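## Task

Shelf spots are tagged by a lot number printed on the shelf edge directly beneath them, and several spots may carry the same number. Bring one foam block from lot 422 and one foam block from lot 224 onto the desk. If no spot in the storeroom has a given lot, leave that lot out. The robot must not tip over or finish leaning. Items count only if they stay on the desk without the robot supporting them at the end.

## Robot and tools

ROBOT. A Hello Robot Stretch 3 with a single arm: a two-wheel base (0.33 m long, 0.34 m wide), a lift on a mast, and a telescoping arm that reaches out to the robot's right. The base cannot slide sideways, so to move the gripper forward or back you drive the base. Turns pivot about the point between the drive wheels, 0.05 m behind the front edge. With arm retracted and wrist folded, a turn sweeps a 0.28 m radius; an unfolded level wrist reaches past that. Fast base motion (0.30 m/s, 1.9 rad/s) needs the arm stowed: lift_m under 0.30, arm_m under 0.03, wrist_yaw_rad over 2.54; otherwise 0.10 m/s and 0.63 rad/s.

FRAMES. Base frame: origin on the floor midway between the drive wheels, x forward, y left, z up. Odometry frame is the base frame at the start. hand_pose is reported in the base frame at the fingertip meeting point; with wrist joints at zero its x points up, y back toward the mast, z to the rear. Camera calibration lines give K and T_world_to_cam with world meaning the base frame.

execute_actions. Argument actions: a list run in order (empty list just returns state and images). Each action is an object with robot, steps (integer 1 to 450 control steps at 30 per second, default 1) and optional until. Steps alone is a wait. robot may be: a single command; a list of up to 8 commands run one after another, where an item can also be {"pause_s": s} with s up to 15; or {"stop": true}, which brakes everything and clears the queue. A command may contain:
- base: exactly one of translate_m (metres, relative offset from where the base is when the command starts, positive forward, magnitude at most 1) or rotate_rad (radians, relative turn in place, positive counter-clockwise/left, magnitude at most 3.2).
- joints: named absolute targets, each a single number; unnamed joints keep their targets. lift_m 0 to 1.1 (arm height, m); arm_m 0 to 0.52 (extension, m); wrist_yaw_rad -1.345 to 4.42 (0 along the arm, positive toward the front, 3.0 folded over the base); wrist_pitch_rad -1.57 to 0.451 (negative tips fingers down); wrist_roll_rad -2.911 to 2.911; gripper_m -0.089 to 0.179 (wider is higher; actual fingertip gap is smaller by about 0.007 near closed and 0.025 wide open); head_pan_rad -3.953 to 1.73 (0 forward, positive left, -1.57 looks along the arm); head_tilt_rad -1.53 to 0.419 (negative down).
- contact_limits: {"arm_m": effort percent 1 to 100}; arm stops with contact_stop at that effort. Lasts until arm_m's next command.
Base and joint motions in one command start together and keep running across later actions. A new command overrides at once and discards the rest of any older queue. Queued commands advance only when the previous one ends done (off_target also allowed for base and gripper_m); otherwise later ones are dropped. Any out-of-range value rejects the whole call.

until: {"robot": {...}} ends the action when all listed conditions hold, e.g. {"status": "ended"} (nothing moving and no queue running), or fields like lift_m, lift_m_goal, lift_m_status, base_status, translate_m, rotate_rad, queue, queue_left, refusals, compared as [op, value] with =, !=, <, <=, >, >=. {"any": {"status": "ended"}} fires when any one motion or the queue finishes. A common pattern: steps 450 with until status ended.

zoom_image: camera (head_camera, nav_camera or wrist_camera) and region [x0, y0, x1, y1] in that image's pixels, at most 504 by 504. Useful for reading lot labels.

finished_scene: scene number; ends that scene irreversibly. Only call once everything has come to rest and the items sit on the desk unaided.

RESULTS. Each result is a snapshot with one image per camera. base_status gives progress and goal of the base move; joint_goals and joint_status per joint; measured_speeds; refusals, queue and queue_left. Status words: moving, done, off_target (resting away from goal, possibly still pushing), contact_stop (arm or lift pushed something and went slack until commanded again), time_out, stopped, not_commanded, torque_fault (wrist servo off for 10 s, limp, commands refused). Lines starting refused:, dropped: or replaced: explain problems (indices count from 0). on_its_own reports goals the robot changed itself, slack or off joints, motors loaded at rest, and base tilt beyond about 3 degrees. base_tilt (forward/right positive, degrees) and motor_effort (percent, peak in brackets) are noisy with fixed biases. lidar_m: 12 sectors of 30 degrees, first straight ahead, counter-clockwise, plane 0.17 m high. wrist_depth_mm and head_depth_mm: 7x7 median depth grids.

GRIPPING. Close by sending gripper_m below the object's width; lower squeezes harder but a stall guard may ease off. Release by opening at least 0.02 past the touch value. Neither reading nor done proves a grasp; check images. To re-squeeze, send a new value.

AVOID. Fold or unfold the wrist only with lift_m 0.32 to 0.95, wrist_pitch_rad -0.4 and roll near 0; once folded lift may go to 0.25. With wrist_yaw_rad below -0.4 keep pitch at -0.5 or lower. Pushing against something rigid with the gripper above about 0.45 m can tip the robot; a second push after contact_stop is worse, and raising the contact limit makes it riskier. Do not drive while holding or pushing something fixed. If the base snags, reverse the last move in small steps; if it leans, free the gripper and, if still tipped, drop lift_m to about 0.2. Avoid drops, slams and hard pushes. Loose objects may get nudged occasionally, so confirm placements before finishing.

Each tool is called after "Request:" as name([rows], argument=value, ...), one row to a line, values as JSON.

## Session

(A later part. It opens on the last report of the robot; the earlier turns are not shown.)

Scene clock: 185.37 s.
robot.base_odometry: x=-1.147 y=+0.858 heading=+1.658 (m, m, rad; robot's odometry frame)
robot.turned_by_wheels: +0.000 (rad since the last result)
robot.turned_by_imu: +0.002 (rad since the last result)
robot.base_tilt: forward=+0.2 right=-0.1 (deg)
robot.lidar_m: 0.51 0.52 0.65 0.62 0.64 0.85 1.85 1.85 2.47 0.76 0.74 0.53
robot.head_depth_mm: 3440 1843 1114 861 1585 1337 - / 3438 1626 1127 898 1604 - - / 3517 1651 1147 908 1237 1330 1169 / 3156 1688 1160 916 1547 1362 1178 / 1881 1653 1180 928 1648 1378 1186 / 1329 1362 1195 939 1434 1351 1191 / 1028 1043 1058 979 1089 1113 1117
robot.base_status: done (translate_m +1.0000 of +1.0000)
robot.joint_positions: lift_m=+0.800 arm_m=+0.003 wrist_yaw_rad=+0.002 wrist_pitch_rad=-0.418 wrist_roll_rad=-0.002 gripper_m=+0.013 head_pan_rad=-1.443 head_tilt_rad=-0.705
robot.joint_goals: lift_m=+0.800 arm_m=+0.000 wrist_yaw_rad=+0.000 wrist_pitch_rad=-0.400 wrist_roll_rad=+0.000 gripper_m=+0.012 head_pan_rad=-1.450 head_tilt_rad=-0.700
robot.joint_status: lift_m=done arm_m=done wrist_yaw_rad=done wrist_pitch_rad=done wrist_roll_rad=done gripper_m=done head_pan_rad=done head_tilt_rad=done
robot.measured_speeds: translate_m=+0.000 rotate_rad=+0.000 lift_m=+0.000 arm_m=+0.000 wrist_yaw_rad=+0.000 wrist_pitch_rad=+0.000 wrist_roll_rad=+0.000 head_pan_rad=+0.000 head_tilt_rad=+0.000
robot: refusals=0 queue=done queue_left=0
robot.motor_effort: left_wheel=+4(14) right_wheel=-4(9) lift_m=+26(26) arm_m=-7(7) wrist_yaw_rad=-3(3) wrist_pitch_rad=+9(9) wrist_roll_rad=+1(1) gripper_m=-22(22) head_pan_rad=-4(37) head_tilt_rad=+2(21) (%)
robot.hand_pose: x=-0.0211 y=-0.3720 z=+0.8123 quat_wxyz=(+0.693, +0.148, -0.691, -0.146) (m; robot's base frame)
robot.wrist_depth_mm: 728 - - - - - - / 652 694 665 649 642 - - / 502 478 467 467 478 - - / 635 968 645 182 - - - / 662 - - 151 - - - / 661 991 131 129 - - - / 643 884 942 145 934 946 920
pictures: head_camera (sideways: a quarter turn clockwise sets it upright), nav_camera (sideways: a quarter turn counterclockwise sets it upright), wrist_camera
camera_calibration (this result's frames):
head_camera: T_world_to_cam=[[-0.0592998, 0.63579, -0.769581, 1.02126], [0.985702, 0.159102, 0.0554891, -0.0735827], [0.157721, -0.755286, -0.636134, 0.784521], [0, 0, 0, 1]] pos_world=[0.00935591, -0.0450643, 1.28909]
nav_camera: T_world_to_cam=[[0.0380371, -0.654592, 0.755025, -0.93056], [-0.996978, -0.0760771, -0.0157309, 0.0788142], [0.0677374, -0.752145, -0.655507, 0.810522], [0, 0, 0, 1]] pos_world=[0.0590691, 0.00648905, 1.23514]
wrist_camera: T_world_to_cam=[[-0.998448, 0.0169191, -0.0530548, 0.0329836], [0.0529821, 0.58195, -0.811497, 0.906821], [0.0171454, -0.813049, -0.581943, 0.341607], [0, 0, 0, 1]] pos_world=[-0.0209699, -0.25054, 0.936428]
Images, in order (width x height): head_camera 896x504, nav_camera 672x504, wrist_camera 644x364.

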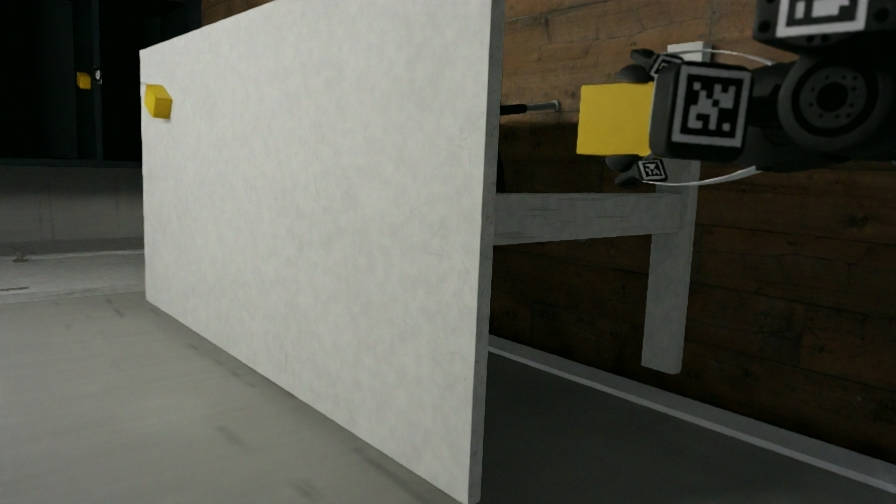

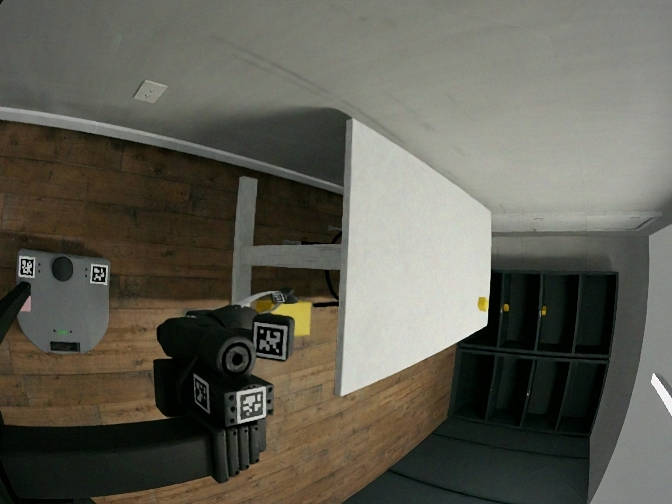

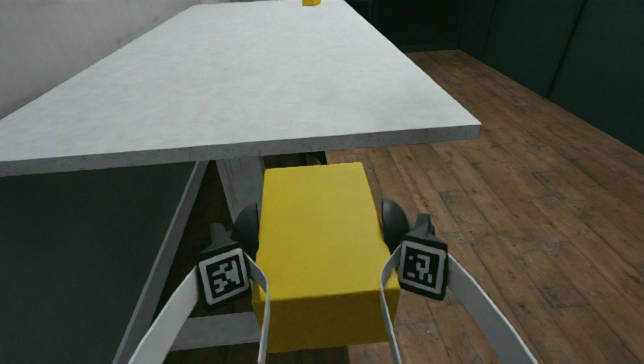

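Request:
execute_actions([
  {"robot": [{"joints": {"arm_m": 0.48, "lift_m": 0.78}}, {"joints": {"lift_m": 0.747}}], "steps": 300, "until": {"robot": {"status": "ended"}}},
])

Scene clock: 191.13 s.
robot.base_odometry: x=-1.147 y=+0.858 heading=+1.658 (m, m, rad; robot's odometry frame)
robot.turned_by_wheels: +0.000 (rad since the last result)
robot.turned_by_imu: +0.001 (rad since the last result)
robot.base_tilt: forward=+0.2 right=-0.1 (deg)
robot.lidar_m: 0.51 0.52 0.65 0.62 0.64 0.85 1.85 1.85 2.47 0.77 0.74 0.53
robot.head_depth_mm: 3422 1824 1212 833 1585 1329 1152 / 3462 1619 1230 856 1603 1338 1161 / 3503 1646 1150 907 1533 1327 1170 / 3129 1691 1160 916 1539 1355 1180 / 1876 1650 1179 925 1644 1368 1180 / 1325 1351 1198 941 1438 1354 1189 / 1027 1038 1056 983 1093 1112 1120
robot.base_status: done (translate_m +1.0000 of +1.0000)
robot.joint_positions: lift_m=+0.747 arm_m=+0.480 wrist_yaw_rad=+0.001 wrist_pitch_rad=-0.418 wrist_roll_rad=-0.002 gripper_m=+0.013 head_pan_rad=-1.443 head_tilt_rad=-0.705
robot.joint_goals: lift_m=+0.747 arm_m=+0.480 wrist_yaw_rad=+0.000 wrist_pitch_rad=-0.400 wrist_roll_rad=+0.000 gripper_m=+0.012 head_pan_rad=-1.450 head_tilt_rad=-0.700
robot.joint_status: lift_m=done arm_m=done wrist_yaw_rad=done wrist_pitch_rad=done wrist_roll_rad=done gripper_m=done head_pan_rad=done head_tilt_rad=done
robot.measured_speeds: translate_m=+0.000 rotate_rad=+0.000 lift_m=+0.000 arm_m=+0.000 wrist_yaw_rad=+0.000 wrist_pitch_rad=+0.000 wrist_roll_rad=+0.000 head_pan_rad=+0.000 head_tilt_rad=+0.000
robot: refusals=0 queue=done queue_left=0
robot.motor_effort: left_wheel=+4(4) right_wheel=-4(4) lift_m=+15(27) arm_m=+7(4) wrist_yaw_rad=-1(3) wrist_pitch_rad=+9(9) wrist_roll_rad=+1(1) gripper_m=-22(22) head_pan_rad=-4(4) head_tilt_rad=+3(3) (%)
robot.hand_pose: x=-0.0213 y=-0.8489 z=+0.7600 quat_wxyz=(+0.693, +0.147, -0.691, -0.147) (m; robot's base frame)
robot.wrist_depth_mm: 718 897 851 782 - - - / 537 511 491 481 461 - - / 369 359 355 341 333 326 - / 281 274 270 182 263 256 253 / 228 225 218 150 208 212 209 / 192 189 132 129 153 180 178 / 166 164 160 146 155 157 155
pictures: head_camera (sideways: a quarter turn clockwise sets it upright), nav_camera (sideways: a quarter turn counterclockwise sets it upright), wrist_camera
camera_calibration (this result's frames):
head_camera: T_world_to_cam=[[-0.0592635, 0.635711, -0.769649, 1.02135], [0.985707, 0.159068, 0.0554856, -0.0735782], [0.157699, -0.75536, -0.636052, 0.784414], [0, 0, 0, 1]] pos_world=[0.00935426, -0.0450658, 1.28909]
nav_camera: T_world_to_cam=[[0.0380003, -0.654513, 0.755095, -0.930651], [-0.996981, -0.0760384, -0.0157365, 0.0788214], [0.0677159, -0.752217, -0.655426, 0.810417], [0, 0, 0, 1]] pos_world=[0.0590703, 0.00647981, 1.23514]
wrist_camera: T_world_to_cam=[[-0.998428, 0.0180607, -0.0530536, 0.0389883], [0.0536454, 0.581942, -0.811459, 1.14186], [0.0162186, -0.81303, -0.581996, -0.0765554], [0, 0, 0, 1]] pos_world=[-0.0210872, -0.727445, 0.88409]
Images, in order (width x height): head_camera 896x504, nav_camera 672x504, wrist_camera 644x364.

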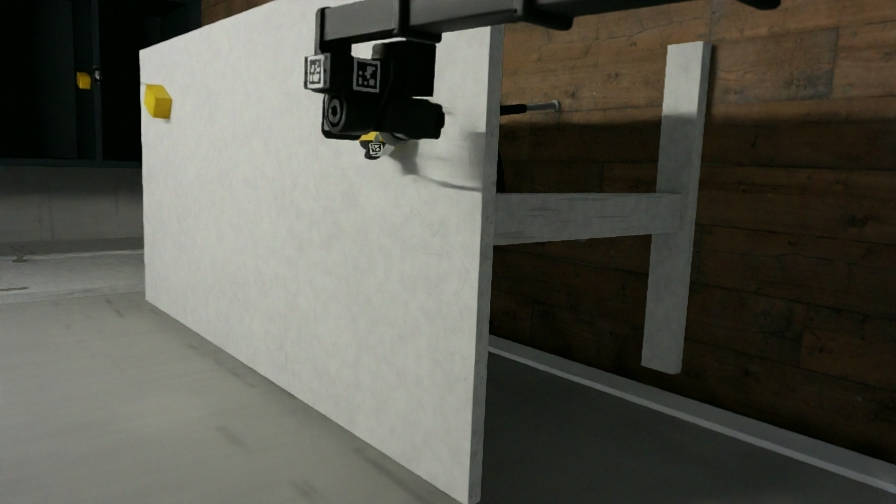

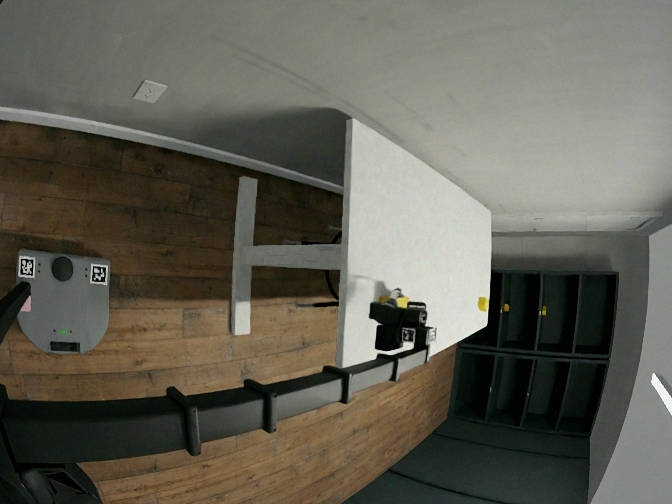

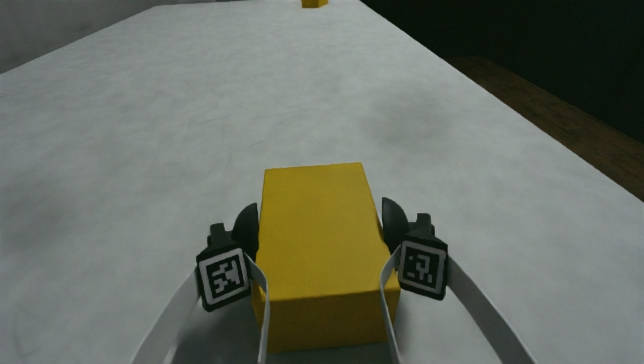

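The block is about 2 mm above the desk, so I'll release it and back off.

Request:
execute_actions([
  {"robot": [{"joints": {"gripper_m": 0.13}}, {"joints": {"lift_m": 0.83, "arm_m": 0.36}}], "steps": 300, "until": {"robot": {"status": "ended"}}},
])

Scene clock: 195.00 s.
robot.base_odometry: x=-1.147 y=+0.858 heading=+1.658 (m, m, rad; robot's odometry frame)
robot.turned_by_wheels: +0.000 (rad since the last result)
robot.turned_by_imu: +0.001 (rad since the last result)
robot.base_tilt: forward=+0.1 right=-0.2 (deg)
robot.lidar_m: 0.51 0.52 0.65 0.62 0.64 0.85 1.85 1.85 2.47 0.77 0.74 0.53
robot.head_depth_mm: 3454 1840 - 818 1582 1328 1152 / 3448 1622 1234 842 1602 1339 1163 / 3529 1648 1151 908 1525 1328 1170 / 3135 1688 1163 919 1543 1365 1178 / 1879 1666 1173 928 1641 1376 1185 / 1325 1348 1197 940 1443 1350 1193 / 1027 1042 1060 982 1091 1113 1116
robot.base_status: done (translate_m +1.0000 of +1.0000)
robot.joint_positions: lift_m=+0.830 arm_m=+0.360 wrist_yaw_rad=+0.001 wrist_pitch_rad=-0.417 wrist_roll_rad=-0.002 gripper_m=+0.130 head_pan_rad=-1.443 head_tilt_rad=-0.705
robot.joint_goals: lift_m=+0.830 arm_m=+0.360 wrist_yaw_rad=+0.000 wrist_pitch_rad=-0.400 wrist_roll_rad=+0.000 gripper_m=+0.130 head_pan_rad=-1.450 head_tilt_rad=-0.700
robot.joint_status: lift_m=done arm_m=done wrist_yaw_rad=done wrist_pitch_rad=done wrist_roll_rad=done gripper_m=done head_pan_rad=done head_tilt_rad=done
robot.measured_speeds: translate_m=+0.000 rotate_rad=+0.000 lift_m=+0.000 arm_m=+0.000 wrist_yaw_rad=+0.000 wrist_pitch_rad=+0.000 wrist_roll_rad=+0.000 head_pan_rad=+0.000 head_tilt_rad=+0.000
robot: refusals=0 queue=done queue_left=0
robot.motor_effort: left_wheel=+3(4) right_wheel=-4(4) lift_m=+26(29) arm_m=-7(7) wrist_yaw_rad=-2(1) wrist_pitch_rad=+8(9) wrist_roll_rad=+1(1) gripper_m=+1(93) head_pan_rad=-4(4) head_tilt_rad=+4(2) (%)
robot.hand_pose: x=-0.0213 y=-0.7299 z=+0.8426 quat_wxyz=(+0.693, +0.147, -0.691, -0.146) (m; robot's base frame)
robot.wrist_depth_mm: 748 - - - - - - / 700 783 765 736 - - - / 567 560 538 529 513 - - / 430 421 415 387 399 - - / 349 351 337 292 327 331 - / 294 - 285 282 277 267 288 / 252 249 247 244 241 238 237
pictures: head_camera (sideways: a quarter turn clockwise sets it upright), nav_camera (sideways: a quarter turn counterclockwise sets it upright), wrist_camera
camera_calibration (this result's frames):
head_camera: T_world_to_cam=[[-0.0592597, 0.635682, -0.769673, 1.02138], [0.985707, 0.15907, 0.0554844, -0.0735766], [0.157702, -0.755385, -0.636022, 0.784376], [0, 0, 0, 1]] pos_world=[0.00935432, -0.0450663, 1.2891]
nav_camera: T_world_to_cam=[[0.0379966, -0.654484, 0.75512, -0.930683], [-0.996981, -0.0760388, -0.0157384, 0.0788239], [0.067719, -0.752242, -0.655398, 0.810379], [0, 0, 0, 1]] pos_world=[0.0590706, 0.00647728, 1.23514]
wrist_camera: T_world_to_cam=[[-0.998428, 0.0179952, -0.0530772, 0.0411935], [0.0536468, 0.580925, -0.812187, 1.13951], [0.0162184, -0.813758, -0.580977, 0.066895], [0, 0, 0, 1]] pos_world=[-0.0210873, -0.608275, 0.966547]
Images, in order (width x height): head_camera 896x504, nav_camera 672x504, wrist_camera 644x364.

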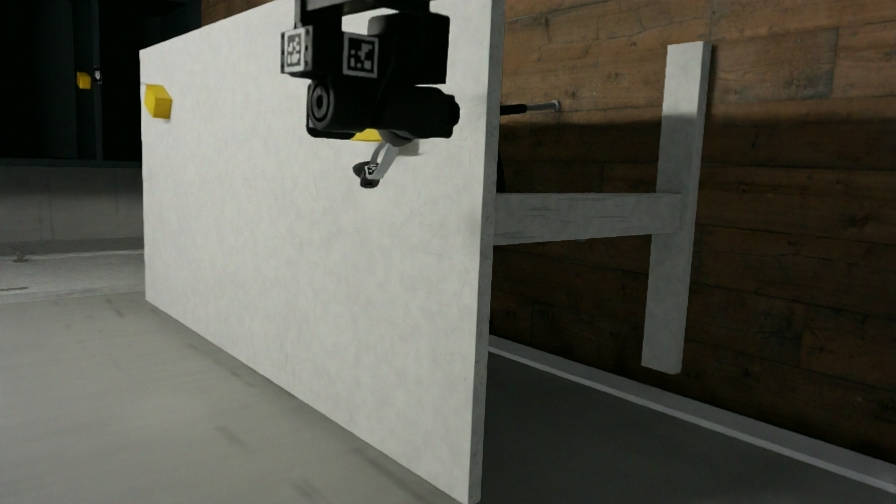

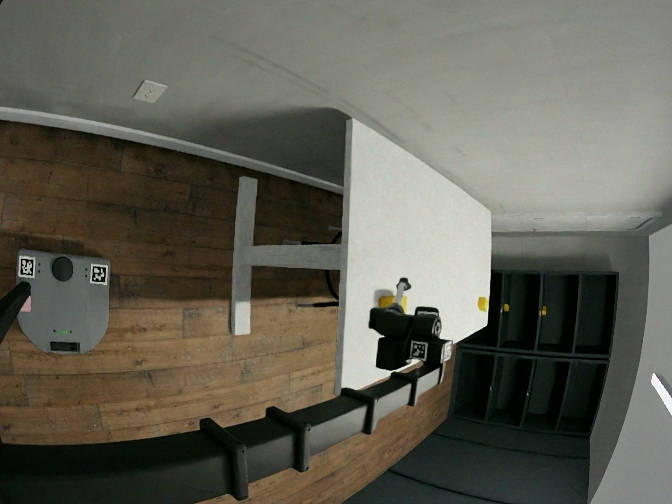

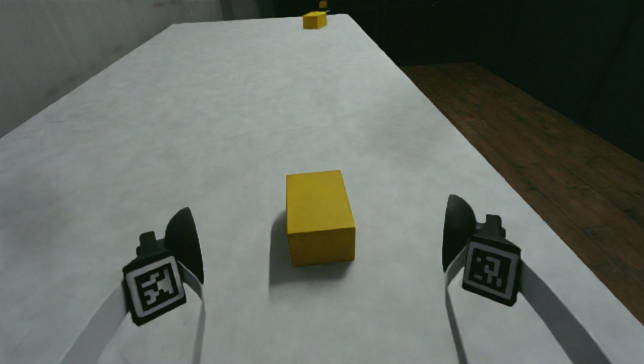

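Both blocks are on the desk and the robot is clear of them, so I'm ending scene 1.

Request:
finished_scene(scene=1)

The scene is finished: the task was done.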